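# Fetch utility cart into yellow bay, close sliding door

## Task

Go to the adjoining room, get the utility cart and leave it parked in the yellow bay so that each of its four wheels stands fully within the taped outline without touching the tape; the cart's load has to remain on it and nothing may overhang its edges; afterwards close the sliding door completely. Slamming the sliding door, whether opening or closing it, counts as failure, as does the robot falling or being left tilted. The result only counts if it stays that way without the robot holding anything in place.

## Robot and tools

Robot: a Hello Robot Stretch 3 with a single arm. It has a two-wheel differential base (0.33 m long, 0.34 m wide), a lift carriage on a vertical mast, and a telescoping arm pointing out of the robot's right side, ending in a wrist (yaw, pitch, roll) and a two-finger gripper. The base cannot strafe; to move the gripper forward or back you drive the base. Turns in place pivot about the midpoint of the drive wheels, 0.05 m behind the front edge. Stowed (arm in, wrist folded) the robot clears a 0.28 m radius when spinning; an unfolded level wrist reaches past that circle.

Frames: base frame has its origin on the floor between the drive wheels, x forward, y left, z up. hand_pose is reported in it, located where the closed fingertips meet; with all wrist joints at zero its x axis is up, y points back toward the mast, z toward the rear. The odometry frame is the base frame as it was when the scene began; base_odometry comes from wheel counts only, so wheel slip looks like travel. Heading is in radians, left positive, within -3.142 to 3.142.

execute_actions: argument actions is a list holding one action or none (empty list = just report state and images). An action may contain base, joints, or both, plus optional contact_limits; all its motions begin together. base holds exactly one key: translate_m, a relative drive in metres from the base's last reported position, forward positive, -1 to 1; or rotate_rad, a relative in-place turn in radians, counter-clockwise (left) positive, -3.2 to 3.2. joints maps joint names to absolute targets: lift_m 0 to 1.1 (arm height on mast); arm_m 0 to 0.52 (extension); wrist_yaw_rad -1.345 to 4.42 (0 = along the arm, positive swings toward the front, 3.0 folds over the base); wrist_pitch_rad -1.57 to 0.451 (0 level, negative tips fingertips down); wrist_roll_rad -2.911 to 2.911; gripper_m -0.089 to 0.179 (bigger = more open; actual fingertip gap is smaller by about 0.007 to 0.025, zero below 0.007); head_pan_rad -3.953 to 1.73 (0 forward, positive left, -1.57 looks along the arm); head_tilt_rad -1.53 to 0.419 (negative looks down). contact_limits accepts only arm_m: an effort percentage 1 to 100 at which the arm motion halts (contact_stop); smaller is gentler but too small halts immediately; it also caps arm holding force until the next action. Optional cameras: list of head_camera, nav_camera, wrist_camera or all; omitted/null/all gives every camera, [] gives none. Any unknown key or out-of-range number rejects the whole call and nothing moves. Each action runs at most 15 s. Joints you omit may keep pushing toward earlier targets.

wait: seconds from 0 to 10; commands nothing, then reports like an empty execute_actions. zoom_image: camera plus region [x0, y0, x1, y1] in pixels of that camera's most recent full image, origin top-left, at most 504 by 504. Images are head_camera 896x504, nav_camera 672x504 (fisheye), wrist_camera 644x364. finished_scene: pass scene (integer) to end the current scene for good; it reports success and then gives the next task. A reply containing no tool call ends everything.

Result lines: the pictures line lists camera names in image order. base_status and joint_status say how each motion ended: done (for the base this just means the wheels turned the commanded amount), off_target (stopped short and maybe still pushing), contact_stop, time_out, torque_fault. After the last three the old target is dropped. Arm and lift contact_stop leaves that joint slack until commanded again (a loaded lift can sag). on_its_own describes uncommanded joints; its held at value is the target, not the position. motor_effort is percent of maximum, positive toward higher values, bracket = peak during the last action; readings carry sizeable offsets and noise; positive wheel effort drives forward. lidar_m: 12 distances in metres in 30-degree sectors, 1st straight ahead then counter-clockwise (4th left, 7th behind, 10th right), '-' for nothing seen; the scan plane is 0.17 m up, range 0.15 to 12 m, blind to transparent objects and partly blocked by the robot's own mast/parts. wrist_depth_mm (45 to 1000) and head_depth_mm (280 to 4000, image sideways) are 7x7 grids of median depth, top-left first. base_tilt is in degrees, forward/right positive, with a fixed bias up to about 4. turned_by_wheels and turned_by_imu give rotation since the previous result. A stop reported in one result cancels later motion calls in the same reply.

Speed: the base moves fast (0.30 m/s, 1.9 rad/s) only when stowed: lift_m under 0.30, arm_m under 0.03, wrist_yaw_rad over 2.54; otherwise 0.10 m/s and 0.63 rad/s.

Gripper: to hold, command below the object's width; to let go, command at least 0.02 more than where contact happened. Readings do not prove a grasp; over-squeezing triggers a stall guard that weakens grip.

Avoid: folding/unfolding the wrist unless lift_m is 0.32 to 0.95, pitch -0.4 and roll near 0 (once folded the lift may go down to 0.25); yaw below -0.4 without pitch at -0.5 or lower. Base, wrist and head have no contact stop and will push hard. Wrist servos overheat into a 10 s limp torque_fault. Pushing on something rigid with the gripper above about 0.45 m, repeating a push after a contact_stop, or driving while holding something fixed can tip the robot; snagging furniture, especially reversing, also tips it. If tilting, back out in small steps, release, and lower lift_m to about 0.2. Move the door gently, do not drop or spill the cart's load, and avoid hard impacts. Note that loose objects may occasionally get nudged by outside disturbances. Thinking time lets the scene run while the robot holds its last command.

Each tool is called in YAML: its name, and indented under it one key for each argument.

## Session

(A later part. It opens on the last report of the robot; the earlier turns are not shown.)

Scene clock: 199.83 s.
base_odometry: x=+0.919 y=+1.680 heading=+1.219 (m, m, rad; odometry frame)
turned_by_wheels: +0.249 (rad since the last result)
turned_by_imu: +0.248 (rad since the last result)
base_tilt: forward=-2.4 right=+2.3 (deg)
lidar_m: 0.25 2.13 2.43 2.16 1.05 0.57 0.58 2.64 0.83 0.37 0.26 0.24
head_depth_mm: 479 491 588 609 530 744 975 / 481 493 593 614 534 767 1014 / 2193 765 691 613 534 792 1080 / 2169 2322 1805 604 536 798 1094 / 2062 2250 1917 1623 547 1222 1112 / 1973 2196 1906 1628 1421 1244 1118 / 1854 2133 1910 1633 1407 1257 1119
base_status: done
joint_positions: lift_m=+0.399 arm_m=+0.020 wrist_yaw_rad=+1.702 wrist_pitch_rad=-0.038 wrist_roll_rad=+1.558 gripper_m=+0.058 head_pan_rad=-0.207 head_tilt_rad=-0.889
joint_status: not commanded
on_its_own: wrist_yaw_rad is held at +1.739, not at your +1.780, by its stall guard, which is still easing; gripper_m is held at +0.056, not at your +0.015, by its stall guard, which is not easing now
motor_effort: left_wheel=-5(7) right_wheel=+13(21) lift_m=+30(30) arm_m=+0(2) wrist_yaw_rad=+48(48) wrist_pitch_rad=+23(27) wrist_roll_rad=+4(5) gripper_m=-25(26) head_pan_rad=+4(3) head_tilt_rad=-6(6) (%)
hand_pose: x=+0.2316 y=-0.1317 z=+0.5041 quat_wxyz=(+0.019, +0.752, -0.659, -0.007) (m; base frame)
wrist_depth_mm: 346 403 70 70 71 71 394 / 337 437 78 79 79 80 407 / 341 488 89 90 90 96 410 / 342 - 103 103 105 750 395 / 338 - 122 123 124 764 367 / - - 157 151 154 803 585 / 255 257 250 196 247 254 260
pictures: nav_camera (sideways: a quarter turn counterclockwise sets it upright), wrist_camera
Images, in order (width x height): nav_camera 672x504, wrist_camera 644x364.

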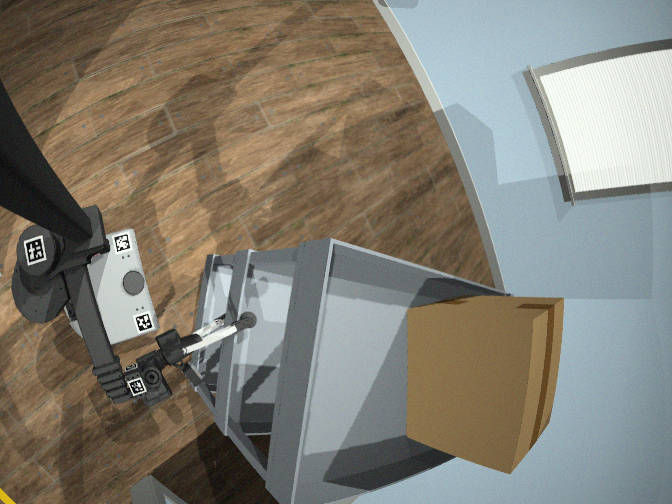

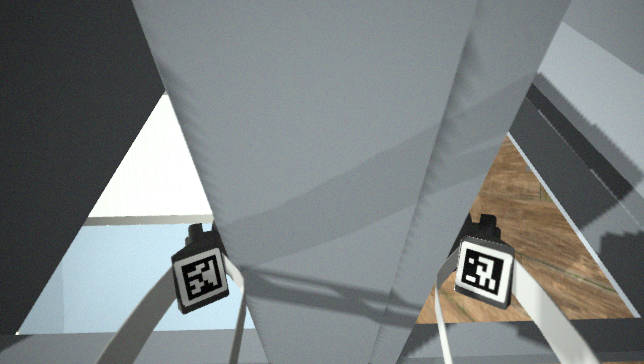

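execute_actions:
  actions:
    - {"base":{"translate_m":-0.1}}

Scene clock: 216.63 s.
base_odometry: x=+0.885 y=+1.586 heading=+1.219 (m, m, rad; odometry frame)
turned_by_wheels: +0.000 (rad since the last result)
turned_by_imu: +0.001 (rad since the last result)
base_tilt: forward=-2.3 right=+2.4 (deg)
lidar_m: 0.25 2.23 2.51 2.13 0.85 0.48 0.52 2.54 0.81 0.37 0.26 0.24
head_depth_mm: 479 493 593 609 531 743 974 / 481 493 593 613 533 755 1007 / 559 580 631 614 536 794 1079 / 2302 2305 707 608 534 811 1094 / 2153 2326 1916 1586 526 1203 1114 / 2052 2276 1926 1628 1411 1245 1115 / 1972 2195 1925 1631 1417 1252 1119
base_status: done
joint_positions: lift_m=+0.399 arm_m=+0.020 wrist_yaw_rad=+1.716 wrist_pitch_rad=-0.039 wrist_roll_rad=+1.563 gripper_m=+0.061 head_pan_rad=-0.207 head_tilt_rad=-0.889
joint_status: not commanded
on_its_own: wrist_yaw_rad is held at +1.724, not at your +1.780, by its stall guard, which is not easing now; gripper_m is held at +0.060, not at your +0.015, by its stall guard, which is not easing now
motor_effort: left_wheel=-2(8) right_wheel=-6(17) lift_m=+30(30) arm_m=+1(0) wrist_yaw_rad=+10(49) wrist_pitch_rad=+24(24) wrist_roll_rad=+2(6) gripper_m=-23(27) head_pan_rad=+5(4) head_tilt_rad=-6(7) (%)
hand_pose: x=+0.2310 y=-0.1279 z=+0.5037 quat_wxyz=(+0.018, +0.756, -0.654, -0.010) (m; base frame)
wrist_depth_mm: 345 410 71 72 72 73 408 / 345 436 79 80 81 83 405 / 345 492 90 91 92 454 410 / 341 - 104 105 106 797 394 / 339 - 123 125 126 814 368 / - - 156 152 157 821 590 / 260 260 252 198 246 256 262
pictures: head_camera (sideways: a quarter turn clockwise sets it upright), nav_camera (sideways: a quarter turn counterclockwise sets it upright), wrist_camera
Images, in order (width x height): head_camera 896x504, nav_camera 672x504, wrist_camera 644x364.

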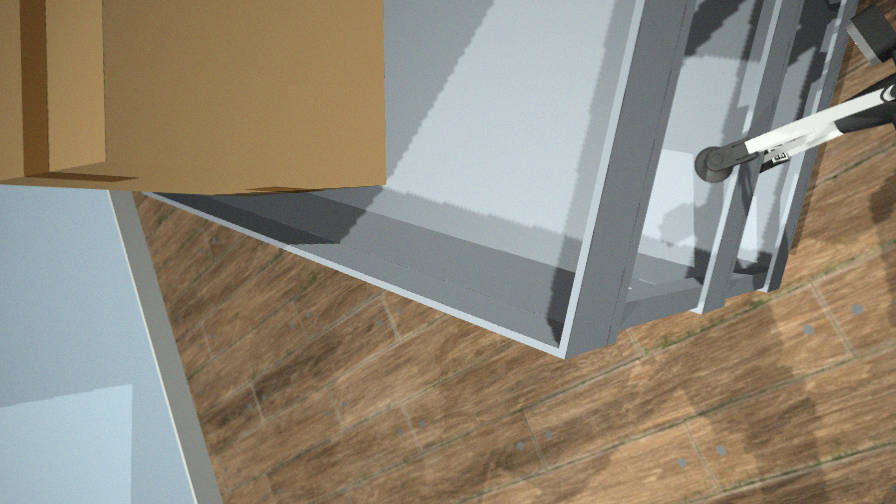

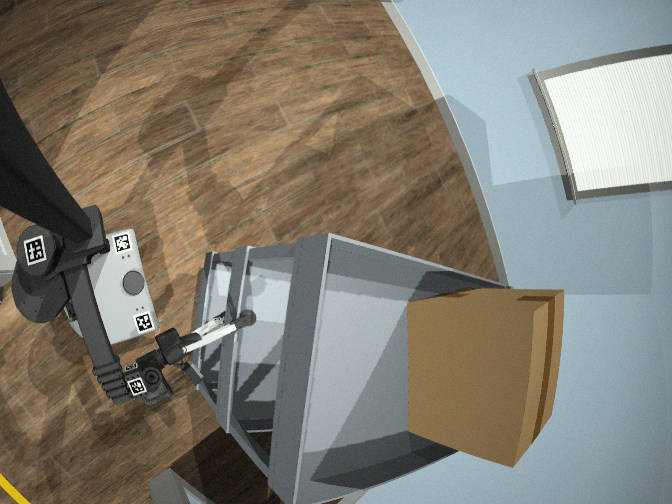

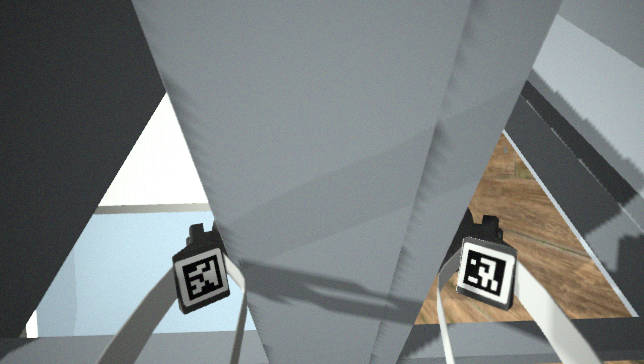

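execute_actions:
  actions:
    - {"joints":{"gripper_m":0.17}}
  cameras: []

execute_actions:
  actions:
    - {"base":{"translate_m":-0.05},"joints":{"wrist_yaw_rad":1.5}}
  cameras: ["nav_camera","wrist_camera"]

execute_actions:
  actions:
    - {"base":{"rotate_rad":0.3},"joints":{"wrist_yaw_rad":1.22,"head_pan_rad":-0.5}}

Scene clock: 260.60 s.
base_odometry: x=+0.885 y=+1.586 heading=+1.219 (m, m, rad; odometry frame)
turned_by_wheels: +0.000 (rad since the last result)
turned_by_imu: +0.000 (rad since the last result)
base_tilt: forward=-2.3 right=+2.4 (deg)
lidar_m: 0.25 2.23 2.51 2.13 0.85 0.48 0.52 2.54 0.82 0.37 0.26 0.24
head_depth_mm: 478 494 594 610 531 745 970 / 480 494 594 611 531 758 1005 / 556 577 629 615 534 782 1077 / 2284 2330 708 611 535 812 1097 / 2146 2298 1922 1593 532 1207 1116 / 2052 2252 1924 1625 1415 1251 1115 / 1963 2192 1953 1631 1416 1251 1120
base_status: not commanded
joint_positions: lift_m=+0.399 arm_m=+0.020 wrist_yaw_rad=+1.721 wrist_pitch_rad=-0.022 wrist_roll_rad=+1.568 gripper_m=+0.170 head_pan_rad=-0.207 head_tilt_rad=-0.889
joint_status: all done
on_its_own: wrist_yaw_rad is held at +1.724, not at your +1.780, by its stall guard, which is not easing now
motor_effort: left_wheel=-2(3) right_wheel=+1(5) lift_m=+30(29) arm_m=+2(1) wrist_yaw_rad=+3(10) wrist_pitch_rad=+14(25) wrist_roll_rad=+0(2) gripper_m=+0(97) head_pan_rad=+4(3) head_tilt_rad=-7(6) (%)
hand_pose: x=+0.2314 y=-0.1265 z=+0.5081 quat_wxyz=(+0.010, +0.758, -0.652, -0.006) (m; base frame)
wrist_depth_mm: 335 423 71 72 72 72 397 / 334 450 80 80 81 81 418 / 330 476 90 92 92 95 419 / 330 - 109 106 106 776 391 / 328 - - 126 127 952 357 / 311 - - 154 157 957 - / 259 260 259 202 233 257 255
pictures: none
No camera images: the call's "cameras" was empty. Leave "cameras" out to get every camera's image.

Scene clock: 262.40 s.
base_odometry: x=+0.867 y=+1.539 heading=+1.218 (m, m, rad; odometry frame)
turned_by_wheels: +0.000 (rad since the last result)
turned_by_imu: +0.000 (rad since the last result)
base_tilt: forward=-2.4 right=+2.4 (deg)
lidar_m: 0.29 2.27 2.49 2.11 0.75 0.43 0.50 2.49 0.83 0.79 0.30 0.29
head_depth_mm: 497 548 656 608 521 791 1068 / 500 548 657 611 534 810 1091 / 525 575 673 613 553 824 1094 / 2322 2328 705 613 566 958 1111 / 2207 2331 1906 591 626 1225 1113 / 2112 2257 1932 1629 1425 1254 1119 / 2008 2201 1937 1629 1418 1258 1117
base_status: done
joint_positions: lift_m=+0.399 arm_m=+0.020 wrist_yaw_rad=+1.502 wrist_pitch_rad=-0.022 wrist_roll_rad=+1.569 gripper_m=+0.170 head_pan_rad=-0.207 head_tilt_rad=-0.889
joint_status: all done
motor_effort: left_wheel=-2(5) right_wheel=+2(2) lift_m=+30(30) arm_m=+1(1) wrist_yaw_rad=-2(1) wrist_pitch_rad=+14(14) wrist_roll_rad=+0(0) gripper_m=+1(2) head_pan_rad=+5(4) head_tilt_rad=-6(6) (%)
hand_pose: x=+0.2337 y=-0.1824 z=+0.5082 quat_wxyz=(+0.009, +0.682, -0.731, -0.007) (m; base frame)
wrist_depth_mm: 334 486 112 111 111 544 412 / 337 490 124 120 120 590 419 / 332 473 668 131 131 628 421 / 332 467 - 145 145 586 426 / 327 434 - 160 165 - 405 / 314 - - 181 186 - - / 342 - - 206 220 941 603
pictures: nav_camera (sideways: a quarter turn counterclockwise sets it upright), wrist_camera
Images, in order (width x height): nav_camera 672x504, wrist_camera 644x364.

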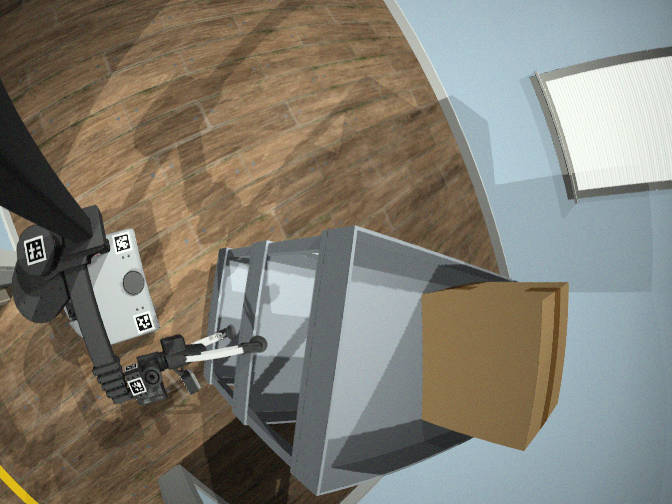

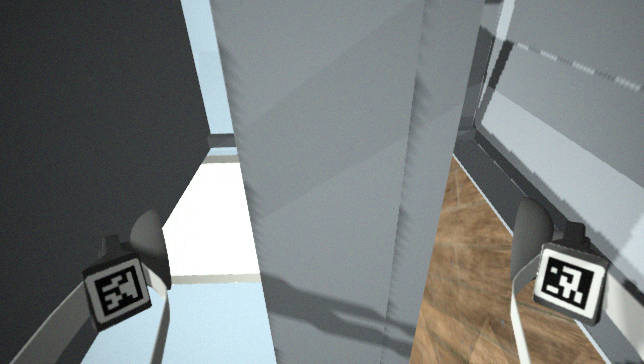

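Scene clock: 263.90 s.
base_odometry: x=+0.867 y=+1.539 heading=+1.518 (m, m, rad; odometry frame)
turned_by_wheels: +0.300 (rad since the last result)
turned_by_imu: +0.301 (rad since the last result)
base_tilt: forward=-2.4 right=+2.4 (deg)
lidar_m: 0.32 2.37 2.19 1.34 0.50 0.43 2.50 2.34 0.79 0.34 0.29 0.29
head_depth_mm: 497 545 656 609 521 790 1051 / 499 547 655 613 530 794 1097 / 560 576 675 613 545 821 1109 / 2310 2314 708 615 565 966 1109 / 2195 2307 1922 592 641 1220 1111 / 2100 2285 1920 1638 1411 1242 1123 / 1993 2214 1933 1631 1414 1245 1117
base_status: done
joint_positions: lift_m=+0.399 arm_m=+0.020 wrist_yaw_rad=+1.222 wrist_pitch_rad=-0.022 wrist_roll_rad=+1.569 gripper_m=+0.170 head_pan_rad=-0.493 head_tilt_rad=-0.889
joint_status: all done
motor_effort: left_wheel=-2(5) right_wheel=+2(4) lift_m=+29(29) arm_m=+2(1) wrist_yaw_rad=-2(4) wrist_pitch_rad=+14(13) wrist_roll_rad=+0(0) gripper_m=+1(0) head_pan_rad=-5(29) head_tilt_rad=-6(7) (%)
hand_pose: x=+0.2189 y=-0.2523 z=+0.5082 quat_wxyz=(+0.008, +0.574, -0.819, -0.008) (m; base frame)
wrist_depth_mm: 335 419 71 71 71 71 399 / 333 441 77 77 77 78 417 / 333 477 84 85 85 85 422 / 331 466 93 93 94 97 420 / 330 439 106 104 105 108 406 / 310 - 124 118 119 904 - / - - - 137 137 915 645
pictures: head_camera (sideways: a quarter turn clockwise sets it upright), nav_camera (sideways: a quarter turn counterclockwise sets it upright), wrist_camera
Images, in order (width x height): head_camera 896x504, nav_camera 672x504, wrist_camera 644x364.

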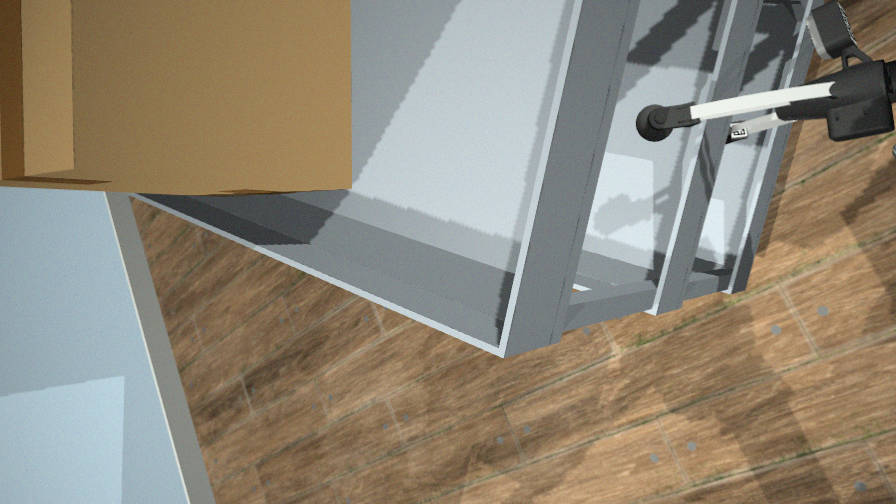

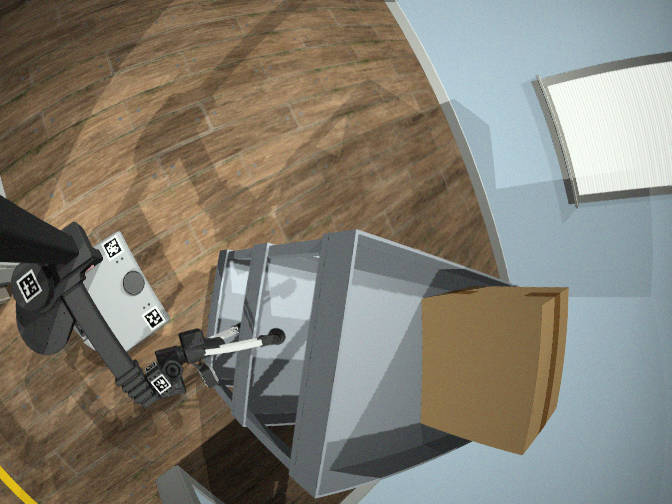

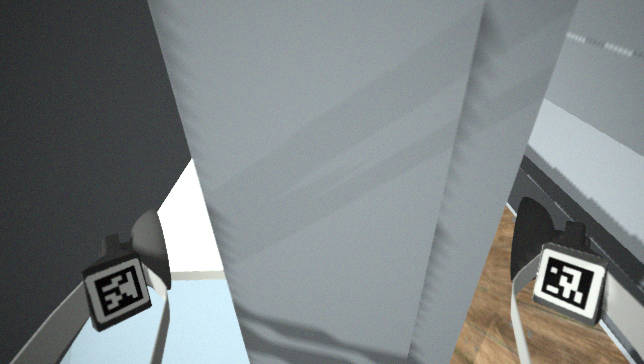

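execute_actions:
  actions:
    - {"base":{"translate_m":-0.05},"joints":{"wrist_yaw_rad":1.15}}
  cameras: ["wrist_camera"]

execute_actions:
  actions:
    - {"joints":{"gripper_m":0.015}}
  cameras: ["wrist_camera"]

execute_actions:
  actions:
    - {"base":{"translate_m":-0.15},"joints":{"head_pan_rad":-0.3}}

Scene clock: 268.50 s.
base_odometry: x=+0.865 y=+1.489 heading=+1.518 (m, m, rad; odometry frame)
turned_by_wheels: +0.000 (rad since the last result)
turned_by_imu: +0.000 (rad since the last result)
base_tilt: forward=-2.3 right=+2.4 (deg)
lidar_m: 0.37 2.42 2.19 1.15 0.41 0.39 2.44 2.33 0.77 0.38 0.32 0.32
head_depth_mm: 519 592 684 609 539 816 1088 / 520 594 685 611 834 1013 1126 / 529 607 689 612 838 1058 1109 / 2323 879 708 617 856 1107 1106 / 2228 2317 1858 579 788 1229 1114 / 2127 2309 1920 1631 1416 1252 1116 / 2051 2246 1926 1646 1434 1244 1117
base_status: done
joint_positions: lift_m=+0.399 arm_m=+0.020 wrist_yaw_rad=+1.152 wrist_pitch_rad=-0.022 wrist_roll_rad=+1.569 gripper_m=+0.170 head_pan_rad=-0.493 head_tilt_rad=-0.889
joint_status: all done
motor_effort: left_wheel=-2(5) right_wheel=+3(3) lift_m=+30(30) arm_m=+2(2) wrist_yaw_rad=-2(5) wrist_pitch_rad=+13(13) wrist_roll_rad=+0(1) gripper_m=+1(1) head_pan_rad=-4(4) head_tilt_rad=-6(6) (%)
hand_pose: x=+0.2122 y=-0.2689 z=+0.5082 quat_wxyz=(+0.007, +0.545, -0.839, -0.009) (m; base frame)
wrist_depth_mm: 336 484 106 105 106 548 420 / 336 479 115 113 113 573 420 / 333 474 126 123 123 599 421 / 330 471 664 134 134 630 425 / 330 438 - 146 147 970 408 / 313 - - 162 167 - - / 340 - - 182 188 913 390
pictures: wrist_camera
Images, in order (width x height): wrist_camera 644x364.

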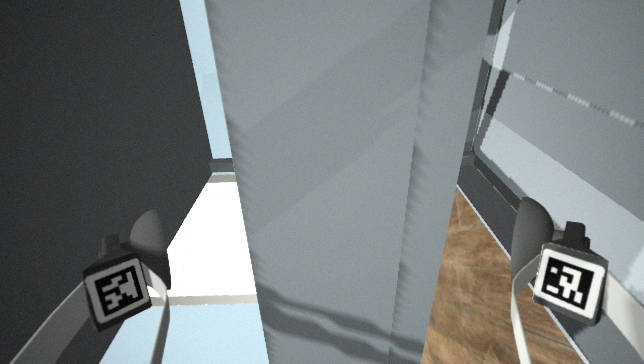

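Scene clock: 270.53 s.
base_odometry: x=+0.865 y=+1.489 heading=+1.518 (m, m, rad; odometry frame)
turned_by_wheels: +0.000 (rad since the last result)
turned_by_imu: +0.001 (rad since the last result)
base_tilt: forward=-2.3 right=+2.4 (deg)
lidar_m: 0.36 2.43 2.19 1.15 0.41 0.39 2.44 2.33 0.77 0.38 0.32 0.32
head_depth_mm: 519 587 682 610 538 802 1076 / 521 587 683 610 546 822 1122 / 525 601 687 614 839 1040 1110 / 2383 2106 708 616 855 1100 1111 / 2270 2322 1859 595 775 1208 1115 / 2127 2323 1909 1637 1420 1252 1119 / 2051 2243 1932 1624 1407 1250 1116
base_status: not commanded
joint_positions: lift_m=+0.399 arm_m=+0.020 wrist_yaw_rad=+1.154 wrist_pitch_rad=-0.035 wrist_roll_rad=+1.578 gripper_m=+0.017 head_pan_rad=-0.493 head_tilt_rad=-0.889
joint_status: all done
motor_effort: left_wheel=-1(1) right_wheel=-6(7) lift_m=+30(30) arm_m=+1(1) wrist_yaw_rad=-5(8) wrist_pitch_rad=+21(23) wrist_roll_rad=-3(4) gripper_m=-43(100) head_pan_rad=-3(5) head_tilt_rad=-6(6) (%)
hand_pose: x=+0.2121 y=-0.2681 z=+0.5049 quat_wxyz=(+0.007, +0.545, -0.838, -0.017) (m; base frame)
wrist_depth_mm: 345 502 100 100 101 525 406 / 345 490 107 108 109 569 407 / 341 489 118 116 118 612 415 / 338 488 131 127 128 623 415 / 334 482 142 140 141 535 418 / 336 450 158 155 159 478 419 / 334 - - 175 182 967 379
pictures: wrist_camera
Images, in order (width x height): wrist_camera 644x364.

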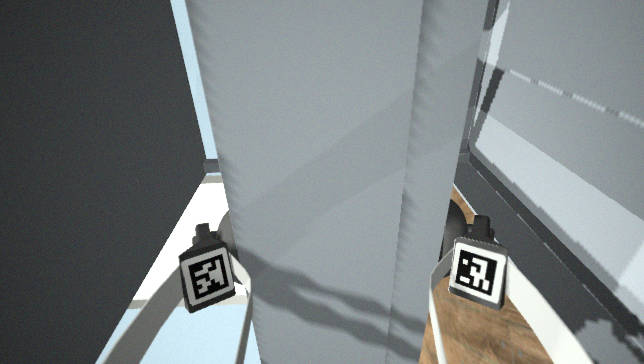

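Scene clock: 273.13 s.
base_odometry: x=+0.857 y=+1.340 heading=+1.518 (m, m, rad; odometry frame)
turned_by_wheels: +0.000 (rad since the last result)
turned_by_imu: +0.001 (rad since the last result)
base_tilt: forward=-2.3 right=+2.4 (deg)
lidar_m: 0.34 2.57 2.19 0.58 0.33 0.36 2.30 2.34 0.73 0.38 0.31 0.31
head_depth_mm: 500 555 663 609 524 792 1018 / 531 578 669 613 540 822 1091 / 2419 2249 707 613 840 1006 1112 / 2336 2316 1873 602 774 1097 1113 / 2288 2342 1921 1599 1384 1251 1107 / 2197 2369 1909 1618 1416 1249 1121 / 2147 2331 1934 1635 1413 1251 1122
base_status: done
joint_positions: lift_m=+0.399 arm_m=+0.020 wrist_yaw_rad=+1.220 wrist_pitch_rad=-0.037 wrist_roll_rad=+1.578 gripper_m=+0.031 head_pan_rad=-0.307 head_tilt_rad=-0.889
joint_status: all done
on_its_own: wrist_yaw_rad is held at +1.213, not at your +1.150, by its stall guard, which is not easing now; gripper_m is held at +0.031, not at your +0.015, by its stall guard, which is still easing
motor_effort: left_wheel=-1(5) right_wheel=-3(18) lift_m=+29(29) arm_m=+2(1) wrist_yaw_rad=-9(58) wrist_pitch_rad=+22(23) wrist_roll_rad=-3(4) gripper_m=-12(44) head_pan_rad=+4(27) head_tilt_rad=-6(6) (%)
hand_pose: x=+0.2183 y=-0.2526 z=+0.5044 quat_wxyz=(+0.008, +0.573, -0.820, -0.017) (m; base frame)
wrist_depth_mm: 346 504 100 101 101 531 408 / 342 493 108 108 109 567 409 / 340 492 118 118 118 612 418 / 337 481 131 128 129 625 417 / 337 477 141 141 142 555 423 / 333 444 158 155 157 481 423 / 332 - - 174 183 1000 385
pictures: head_camera (sideways: a quarter turn clockwise sets it upright), nav_camera (sideways: a quarter turn counterclockwise sets it upright), wrist_camera
Images, in order (width x height): head_camera 896x504, nav_camera 672x504, wrist_camera 644x364.

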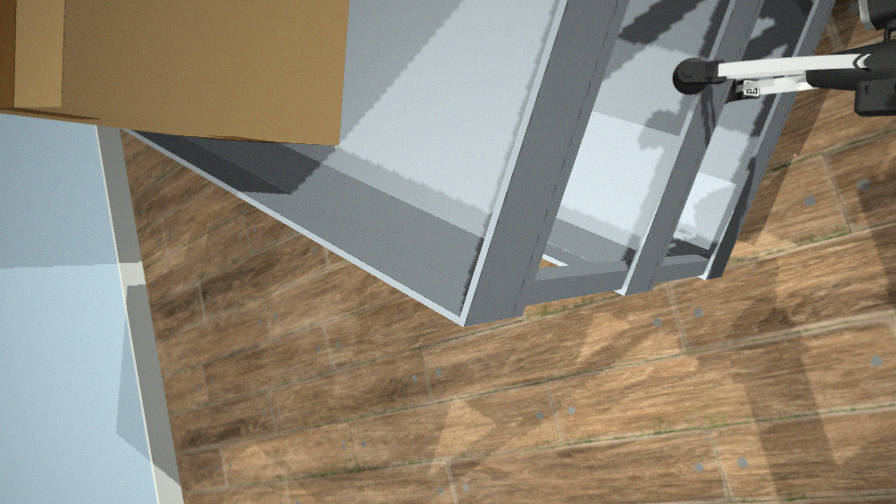

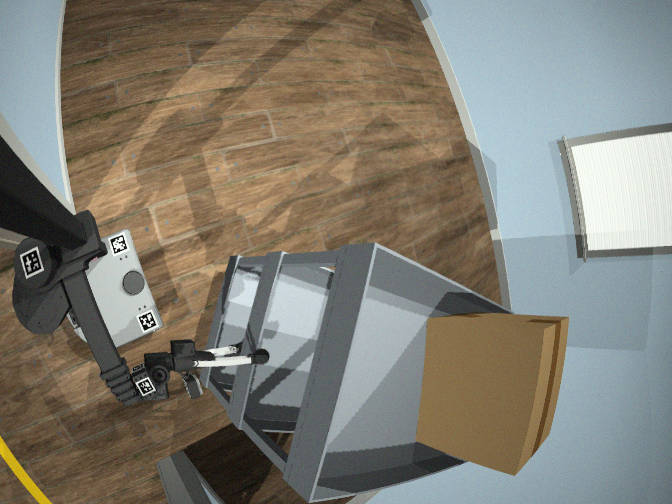

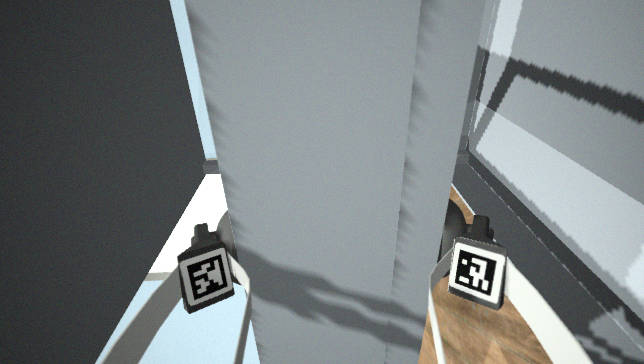

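execute_actions:
  actions:
    - {"base":{"translate_m":-0.1},"joints":{"wrist_yaw_rad":1.5}}

Scene clock: 279.77 s.
base_odometry: x=+0.852 y=+1.240 heading=+1.518 (m, m, rad; odometry frame)
turned_by_wheels: +0.000 (rad since the last result)
turned_by_imu: +0.001 (rad since the last result)
base_tilt: forward=-2.4 right=+2.4 (deg)
lidar_m: 0.41 2.68 2.19 0.27 0.27 0.31 2.20 2.28 1.72 0.71 0.37 0.37
head_depth_mm: 552 641 705 609 848 819 1120 / 560 653 720 611 870 1069 1121 / 2383 699 723 594 884 1150 1108 / 2430 2334 718 619 919 1187 1106 / 2377 2350 692 662 1332 1245 1114 / 2288 2358 1910 1626 1410 1248 1111 / 2251 2342 1941 1628 1413 1254 1118
base_status: done
joint_positions: lift_m=+0.400 arm_m=+0.020 wrist_yaw_rad=+1.498 wrist_pitch_rad=-0.017 wrist_roll_rad=+1.577 gripper_m=+0.052 head_pan_rad=-0.307 head_tilt_rad=-0.889
joint_status: all done
on_its_own: gripper_m is held at +0.052, not at your +0.015, by its stall guard, which is not easing now
motor_effort: left_wheel=-2(12) right_wheel=+2(9) lift_m=+28(30) arm_m=-3(6) wrist_yaw_rad=+3(100) wrist_pitch_rad=+11(22) wrist_roll_rad=-3(3) gripper_m=+0(26) head_pan_rad=+4(3) head_tilt_rad=-7(6) (%)
hand_pose: x=+0.2337 y=-0.1838 z=+0.5095 quat_wxyz=(+0.004, +0.681, -0.732, -0.008) (m; base frame)
wrist_depth_mm: 332 488 758 157 161 633 421 / 330 470 758 178 188 630 418 / 330 468 - 204 - 597 421 / 331 463 - 241 - 563 424 / 327 464 - 292 - 917 435 / 357 417 - 390 415 441 408 / - - - - - 856 624
pictures: head_camera (sideways: a quarter turn clockwise sets it upright), nav_camera (sideways: a quarter turn counterclockwise sets it upright), wrist_camera
Images, in order (width x height): head_camera 896x504, nav_camera 672x504, wrist_camera 644x364.

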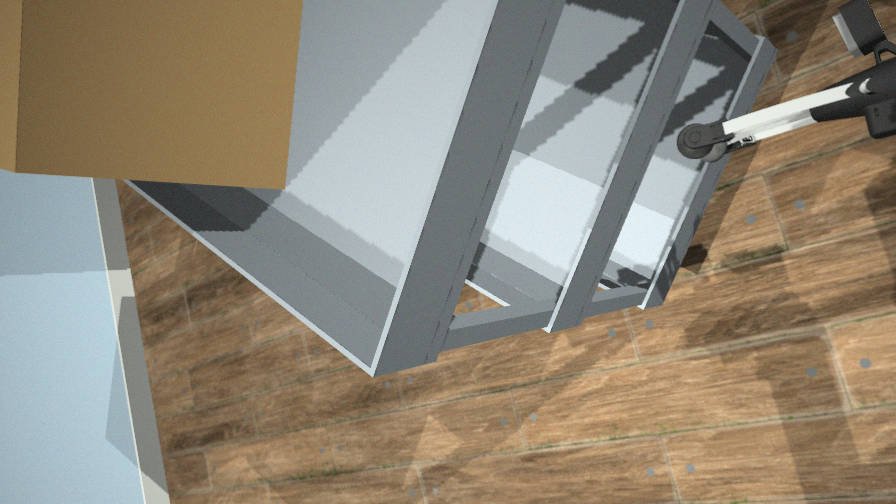

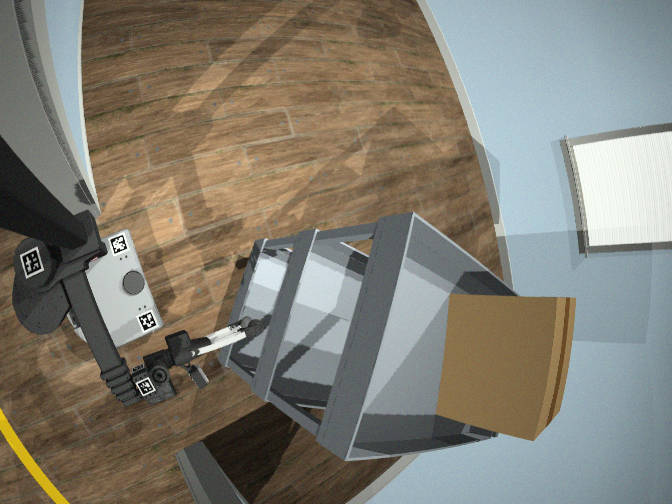

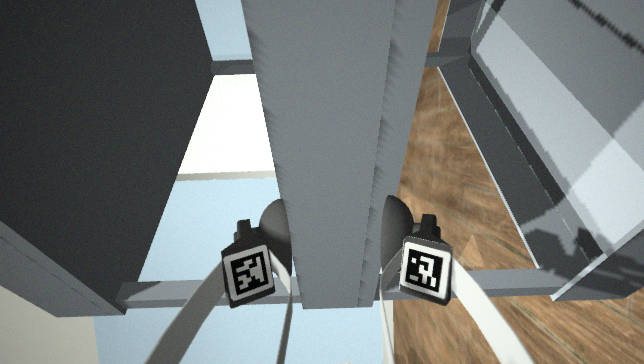

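execute_actions:
  actions:
    - {"joints":{"gripper_m":0.17}}
  cameras: []

execute_actions:
  actions:
    - {"joints":{"wrist_yaw_rad":1.78},"base":{"translate_m":0.08}}

Scene clock: 297.77 s.
base_odometry: x=+0.852 y=+1.240 heading=+1.518 (m, m, rad; odometry frame)
turned_by_wheels: +0.000 (rad since the last result)
turned_by_imu: +0.000 (rad since the last result)
base_tilt: forward=-2.4 right=+2.3 (deg)
lidar_m: 0.41 2.68 2.18 0.27 0.27 0.31 2.20 2.29 1.71 0.71 0.37 0.37
head_depth_mm: 551 640 704 610 848 821 1119 / 560 654 718 610 868 1058 1121 / 2360 700 726 592 885 1134 1103 / 2423 2295 721 620 921 1189 1110 / 2374 2339 694 660 1330 1248 1109 / 2274 2340 1918 1625 1419 1245 1116 / 2228 2342 1930 1642 1415 1243 1121
base_status: not commanded
joint_positions: lift_m=+0.400 arm_m=+0.020 wrist_yaw_rad=+1.498 wrist_pitch_rad=-0.017 wrist_roll_rad=+1.577 gripper_m=+0.170 head_pan_rad=-0.307 head_tilt_rad=-0.889
joint_status: all done
motor_effort: left_wheel=-1(1) right_wheel=+1(2) lift_m=+28(28) arm_m=-3(3) wrist_yaw_rad=+3(3) wrist_pitch_rad=+11(11) wrist_roll_rad=-3(3) gripper_m=+1(98) head_pan_rad=+6(5) head_tilt_rad=-7(7) (%)
hand_pose: x=+0.2337 y=-0.1838 z=+0.5095 quat_wxyz=(+0.004, +0.681, -0.732, -0.008) (m; base frame)
wrist_depth_mm: 334 478 732 158 162 618 417 / 332 474 749 178 189 640 423 / 333 467 - 205 - 603 427 / 332 462 - 240 - 559 430 / 326 433 - 290 - - 408 / 359 - - 397 411 593 - / - - - - - 957 660
pictures: none
No camera images: the call's "cameras" was empty. Leave "cameras" out to get every camera's image.

Scene clock: 299.53 s.
base_odometry: x=+0.856 y=+1.320 heading=+1.518 (m, m, rad; odometry frame)
turned_by_wheels: +0.000 (rad since the last result)
turned_by_imu: +0.000 (rad since the last result)
base_tilt: forward=-2.4 right=+2.4 (deg)
lidar_m: 0.35 2.60 2.19 0.50 0.33 0.35 2.28 2.33 0.73 0.37 0.31 0.31
head_depth_mm: 509 564 666 611 520 790 1021 / 521 577 671 615 538 810 1091 / 2436 836 706 613 838 822 1096 / 2348 2306 691 616 859 1113 1108 / 2289 2329 1912 579 1329 1226 1119 / 2237 2333 1908 1640 1410 1262 1117 / 2144 2328 1923 1638 1416 1253 1118
base_status: done
joint_positions: lift_m=+0.400 arm_m=+0.020 wrist_yaw_rad=+1.778 wrist_pitch_rad=-0.017 wrist_roll_rad=+1.577 gripper_m=+0.170 head_pan_rad=-0.307 head_tilt_rad=-0.889
joint_status: all done
motor_effort: left_wheel=-2(3) right_wheel=+0(5) lift_m=+27(28) arm_m=-2(2) wrist_yaw_rad=+3(8) wrist_pitch_rad=+11(11) wrist_roll_rad=-3(3) gripper_m=+1(0) head_pan_rad=+4(4) head_tilt_rad=-6(6) (%)
hand_pose: x=+0.2289 y=-0.1126 z=+0.5095 quat_wxyz=(+0.005, +0.776, -0.630, -0.008) (m; base frame)
wrist_depth_mm: 335 484 133 126 126 893 419 / 331 - - 150 157 910 412 / 328 - - 186 211 905 387 / 331 - - 246 335 782 336 / 341 344 - - - - 560 / - - - - - - - / - - - - - 930 652
pictures: head_camera (sideways: a quarter turn clockwise sets it upright), nav_camera (sideways: a quarter turn counterclockwise sets it upright), wrist_camera
Images, in order (width x height): head_camera 896x504, nav_camera 672x504, wrist_camera 644x364.

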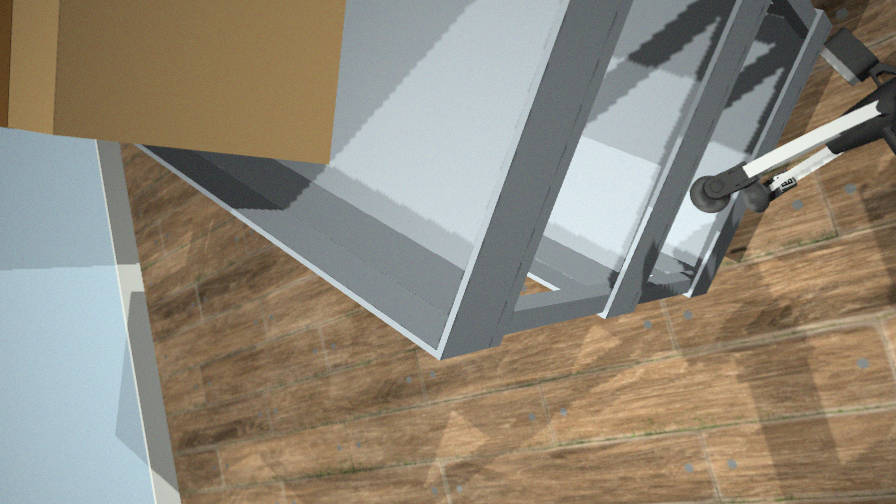

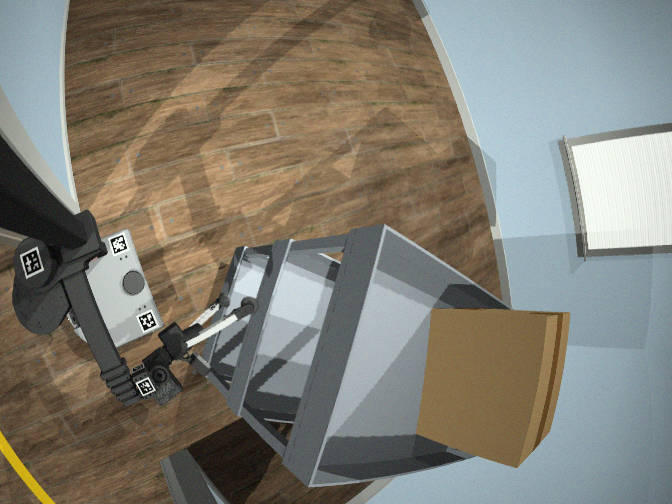

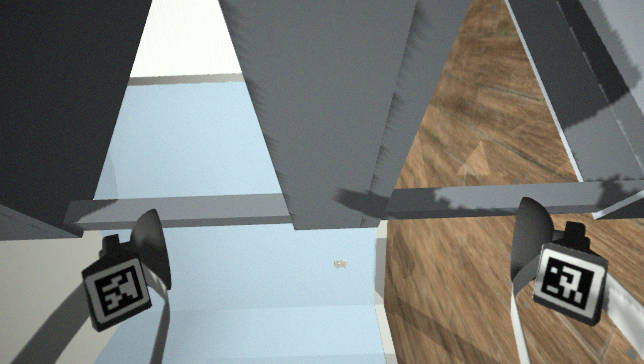

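execute_actions:
  actions:
    - {"joints":{"wrist_yaw_rad":1.65}}
  cameras: ["wrist_camera","nav_camera"]

Scene clock: 304.60 s.
base_odometry: x=+0.856 y=+1.320 heading=+1.518 (m, m, rad; odometry frame)
turned_by_wheels: +0.000 (rad since the last result)
turned_by_imu: +0.000 (rad since the last result)
base_tilt: forward=-2.3 right=+2.3 (deg)
lidar_m: 0.35 2.60 2.19 0.50 0.33 0.35 2.28 2.33 0.73 0.37 0.31 0.31
head_depth_mm: 508 565 667 611 519 790 1018 / 521 577 671 615 537 808 1089 / 2432 832 704 615 839 825 1114 / 2360 2327 688 616 860 1116 1114 / 2300 2325 1910 579 1327 1232 1115 / 2229 2364 1911 1627 1418 1254 1123 / 2148 2338 1937 1625 1418 1247 1124
base_status: not commanded
joint_positions: lift_m=+0.400 arm_m=+0.020 wrist_yaw_rad=+1.652 wrist_pitch_rad=-0.017 wrist_roll_rad=+1.577 gripper_m=+0.170 head_pan_rad=-0.307 head_tilt_rad=-0.889
joint_status: all done
motor_effort: left_wheel=-2(2) right_wheel=+1(2) lift_m=+28(28) arm_m=-3(3) wrist_yaw_rad=-2(5) wrist_pitch_rad=+11(11) wrist_roll_rad=-3(3) gripper_m=+1(1) head_pan_rad=+3(5) head_tilt_rad=-6(6) (%)
hand_pose: x=+0.2336 y=-0.1444 z=+0.5095 quat_wxyz=(+0.005, +0.735, -0.678, -0.008) (m; base frame)
wrist_depth_mm: 338 485 113 110 111 556 421 / 331 473 - 128 129 532 418 / 330 475 - 153 160 913 430 / 330 - - 190 214 900 398 / 325 - - 253 336 917 372 / 344 - - - - 954 - / - - - - - 933 664
pictures: nav_camera (sideways: a quarter turn counterclockwise sets it upright), wrist_camera
Images, in order (width x height): nav_camera 672x504, wrist_camera 644x364.

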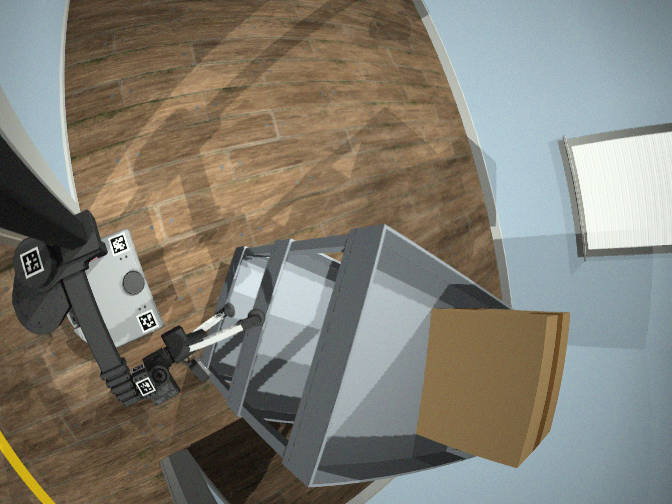

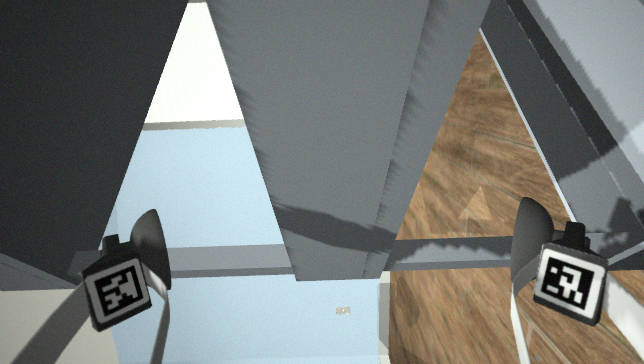

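execute_actions:
  actions:
    - {"joints":{"wrist_yaw_rad":1.42}}
  cameras: ["wrist_camera","nav_camera"]

Scene clock: 340.77 s.
base_odometry: x=+0.856 y=+1.320 heading=+1.518 (m, m, rad; odometry frame)
turned_by_wheels: +0.000 (rad since the last result)
turned_by_imu: +0.000 (rad since the last result)
base_tilt: forward=-2.4 right=+2.4 (deg)
lidar_m: 0.35 2.60 2.18 0.50 0.33 0.35 2.28 2.33 0.73 0.37 0.31 0.31
head_depth_mm: 507 566 666 610 520 792 1021 / 521 577 672 612 538 811 1093 / 2428 835 705 614 839 1009 1114 / 2350 2323 691 615 857 1115 1107 / 2287 2340 1919 578 1332 1226 1118 / 2224 2345 1910 1619 1414 1247 1116 / 2154 2336 1942 1631 1422 1251 1125
base_status: not commanded
joint_positions: lift_m=+0.400 arm_m=+0.020 wrist_yaw_rad=+1.422 wrist_pitch_rad=-0.017 wrist_roll_rad=+1.577 gripper_m=+0.170 head_pan_rad=-0.307 head_tilt_rad=-0.889
joint_status: all done
motor_effort: left_wheel=-2(2) right_wheel=+1(2) lift_m=+28(28) arm_m=-3(2) wrist_yaw_rad=-3(1) wrist_pitch_rad=+11(11) wrist_roll_rad=-3(3) gripper_m=+0(0) head_pan_rad=+4(5) head_tilt_rad=-6(6) (%)
hand_pose: x=+0.2316 y=-0.2031 z=+0.5095 quat_wxyz=(+0.004, +0.653, -0.758, -0.009) (m; base frame)
wrist_depth_mm: 334 485 96 96 96 520 416 / 331 476 109 107 108 548 416 / 331 479 127 121 122 596 421 / 330 473 - 139 140 567 431 / 325 432 - 164 171 - 412 / 313 - - 202 220 - - / 329 - - 257 325 333 323
pictures: nav_camera (sideways: a quarter turn counterclockwise sets it upright), wrist_camera
Images, in order (width x height): nav_camera 672x504, wrist_camera 644x364.

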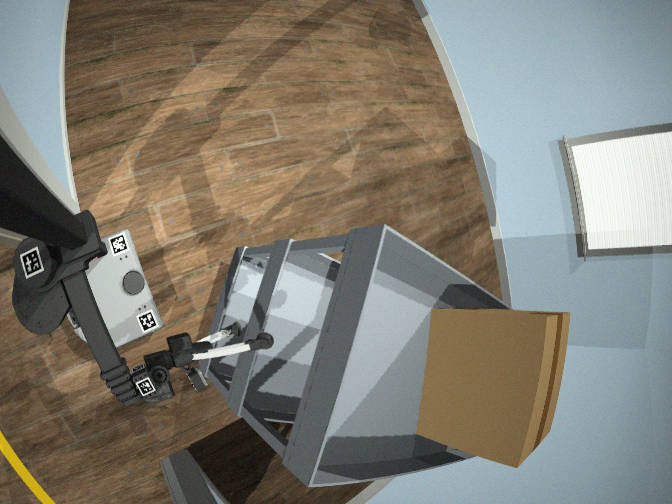

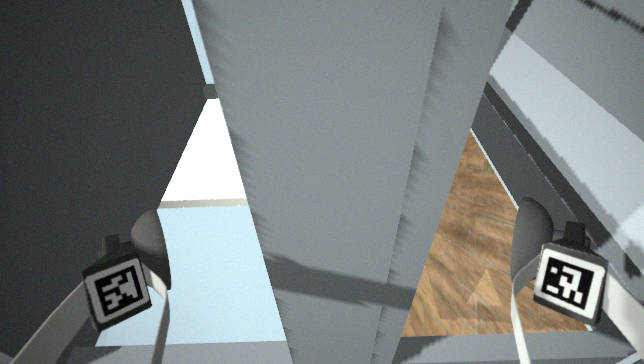

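execute_actions:
  actions:
    - {"base":{"translate_m":-0.1},"joints":{"head_pan_rad":0.0,"head_tilt_rad":-0.7}}
  cameras: ["nav_camera"]

execute_actions:
  actions:
    - {"base":{"rotate_rad":0.72},"joints":{"wrist_yaw_rad":1.75}}
  cameras: ["nav_camera"]

Scene clock: 370.30 s.
base_odometry: x=+0.851 y=+1.220 heading=+1.518 (m, m, rad; odometry frame)
turned_by_wheels: +0.000 (rad since the last result)
turned_by_imu: +0.001 (rad since the last result)
base_tilt: forward=-2.3 right=+2.4 (deg)
lidar_m: 0.43 2.70 2.18 0.26 0.27 2.25 2.18 2.26 1.72 0.70 0.39 0.38
head_depth_mm: 2195 2452 2350 738 605 832 764 / 2201 2530 2465 718 587 849 1009 / 2203 2489 2476 698 705 873 1101 / 2203 2537 2496 1949 1584 1349 1166 / 2196 2506 2462 1938 1599 1347 1172 / 2237 2535 2510 1937 1594 1352 1170 / 2250 2535 2549 1953 1595 1352 1178
base_status: done
joint_positions: lift_m=+0.400 arm_m=+0.020 wrist_yaw_rad=+1.422 wrist_pitch_rad=-0.017 wrist_roll_rad=+1.577 gripper_m=+0.170 head_pan_rad=-0.007 head_tilt_rad=-0.704
joint_status: all done
motor_effort: left_wheel=-1(5) right_wheel=+1(2) lift_m=+28(28) arm_m=-2(3) wrist_yaw_rad=-2(2) wrist_pitch_rad=+11(11) wrist_roll_rad=-3(3) gripper_m=+2(1) head_pan_rad=+6(32) head_tilt_rad=+3(22) (%)
hand_pose: x=+0.2316 y=-0.2031 z=+0.5095 quat_wxyz=(+0.004, +0.653, -0.758, -0.009) (m; base frame)
wrist_depth_mm: 336 478 - 166 171 619 418 / 333 480 807 187 195 641 416 / 333 466 - 210 778 631 422 / 329 464 - 242 - 605 422 / 324 430 - 286 - - 410 / 341 - - 365 - 457 - / - - - - - 950 637
pictures: nav_camera (sideways: a quarter turn counterclockwise sets it upright)
Images, in order (width x height): nav_camera 672x504.

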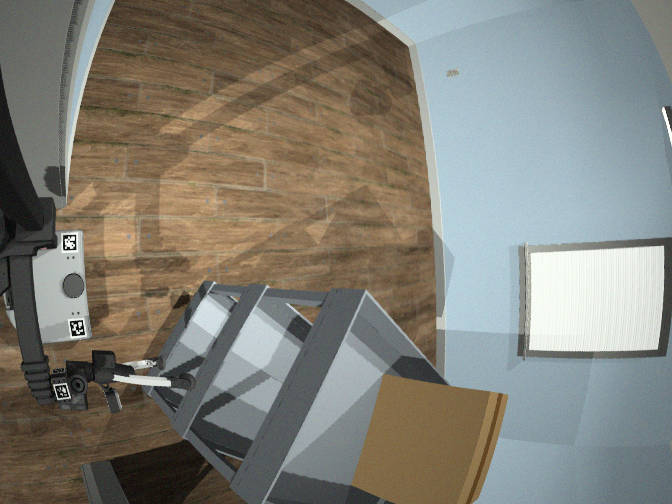

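Scene clock: 372.43 s.
base_odometry: x=+0.851 y=+1.220 heading=+2.238 (m, m, rad; odometry frame)
turned_by_wheels: +0.720 (rad since the last result)
turned_by_imu: +0.723 (rad since the last result)
base_tilt: forward=-2.3 right=+2.3 (deg)
lidar_m: 2.54 2.12 0.26 0.28 2.18 2.17 1.99 0.70 0.71 0.38 0.39 0.49
head_depth_mm: 2384 2622 2443 1910 1586 1346 1155 / 2590 2840 2472 1929 1575 1347 1162 / 2793 3067 2439 1923 1584 1342 1170 / 2708 2965 2457 1929 1596 1351 1169 / 2457 2743 2503 1936 1594 1355 1167 / 2233 2472 2474 1949 1610 1355 1171 / 2037 2227 2402 1942 1600 1352 1175
base_status: done
joint_positions: lift_m=+0.400 arm_m=+0.020 wrist_yaw_rad=+1.749 wrist_pitch_rad=-0.017 wrist_roll_rad=+1.577 gripper_m=+0.170 head_pan_rad=-0.007 head_tilt_rad=-0.704
joint_status: all done
motor_effort: left_wheel=-2(5) right_wheel=+3(5) lift_m=+28(28) arm_m=-3(3) wrist_yaw_rad=+2(4) wrist_pitch_rad=+11(11) wrist_roll_rad=-3(3) gripper_m=+0(0) head_pan_rad=+5(4) head_tilt_rad=+3(2) (%)
hand_pose: x=+0.2304 y=-0.1200 z=+0.5095 quat_wxyz=(+0.005, +0.767, -0.642, -0.008) (m; base frame)
wrist_depth_mm: - - - - - 900 616 / - - - - - 885 599 / - - - - - 888 596 / - - - - - 917 605 / - - - - - - 577 / - - - - - - - / - - - - - 935 658
pictures: nav_camera (sideways: a quarter turn counterclockwise sets it upright)
Images, in order (width x height): nav_camera 672x504.

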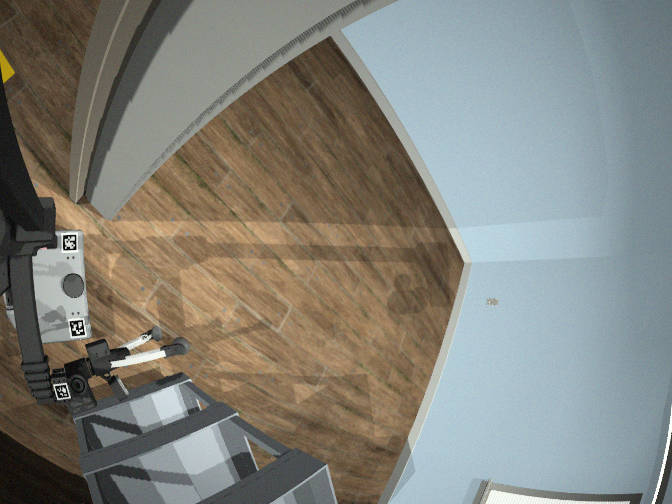

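execute_actions:
  actions:
    - {"base":{"translate_m":0.15}}
  cameras: ["nav_camera"]

Scene clock: 378.30 s.
base_odometry: x=+0.758 y=+1.338 heading=+2.238 (m, m, rad; odometry frame)
turned_by_wheels: +0.000 (rad since the last result)
turned_by_imu: +0.000 (rad since the last result)
base_tilt: forward=-2.4 right=+2.4 (deg)
lidar_m: 2.42 2.02 0.33 0.21 0.30 2.28 2.11 0.82 0.40 0.36 0.37 2.48
head_depth_mm: 2303 2526 2464 1920 1583 1332 1157 / 2485 2712 2443 1936 1579 1337 1161 / 2667 2959 2459 1919 1589 1343 1165 / 2586 2923 2427 1956 1585 1342 1167 / 2345 2601 2499 1943 1601 1349 1169 / 2131 2317 2425 1960 1584 1341 1175 / 1966 2137 2306 1961 1594 1359 1174
base_status: done
joint_positions: lift_m=+0.400 arm_m=+0.020 wrist_yaw_rad=+1.749 wrist_pitch_rad=-0.017 wrist_roll_rad=+1.577 gripper_m=+0.170 head_pan_rad=-0.007 head_tilt_rad=-0.704
joint_status: not commanded
motor_effort: left_wheel=-2(3) right_wheel=+1(6) lift_m=+28(28) arm_m=-3(2) wrist_yaw_rad=+3(2) wrist_pitch_rad=+11(11) wrist_roll_rad=-3(3) gripper_m=+0(0) head_pan_rad=+6(3) head_tilt_rad=+3(3) (%)
hand_pose: x=+0.2304 y=-0.1200 z=+0.5095 quat_wxyz=(+0.005, +0.767, -0.642, -0.008) (m; base frame)
wrist_depth_mm: - - - - - 871 592 / - - - - - 874 606 / - - - - - 896 598 / - - - - - 921 601 / - - - - - - 569 / - - - - - - - / - - - - - 941 650
pictures: nav_camera (sideways: a quarter turn counterclockwise sets it upright)
Images, in order (width x height): nav_camera 672x504.

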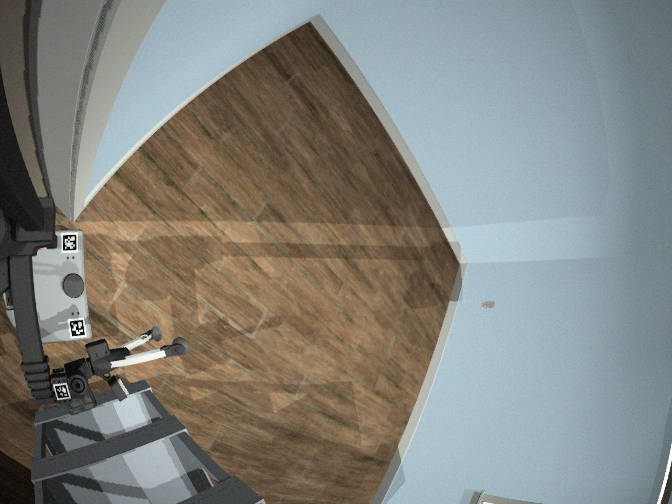

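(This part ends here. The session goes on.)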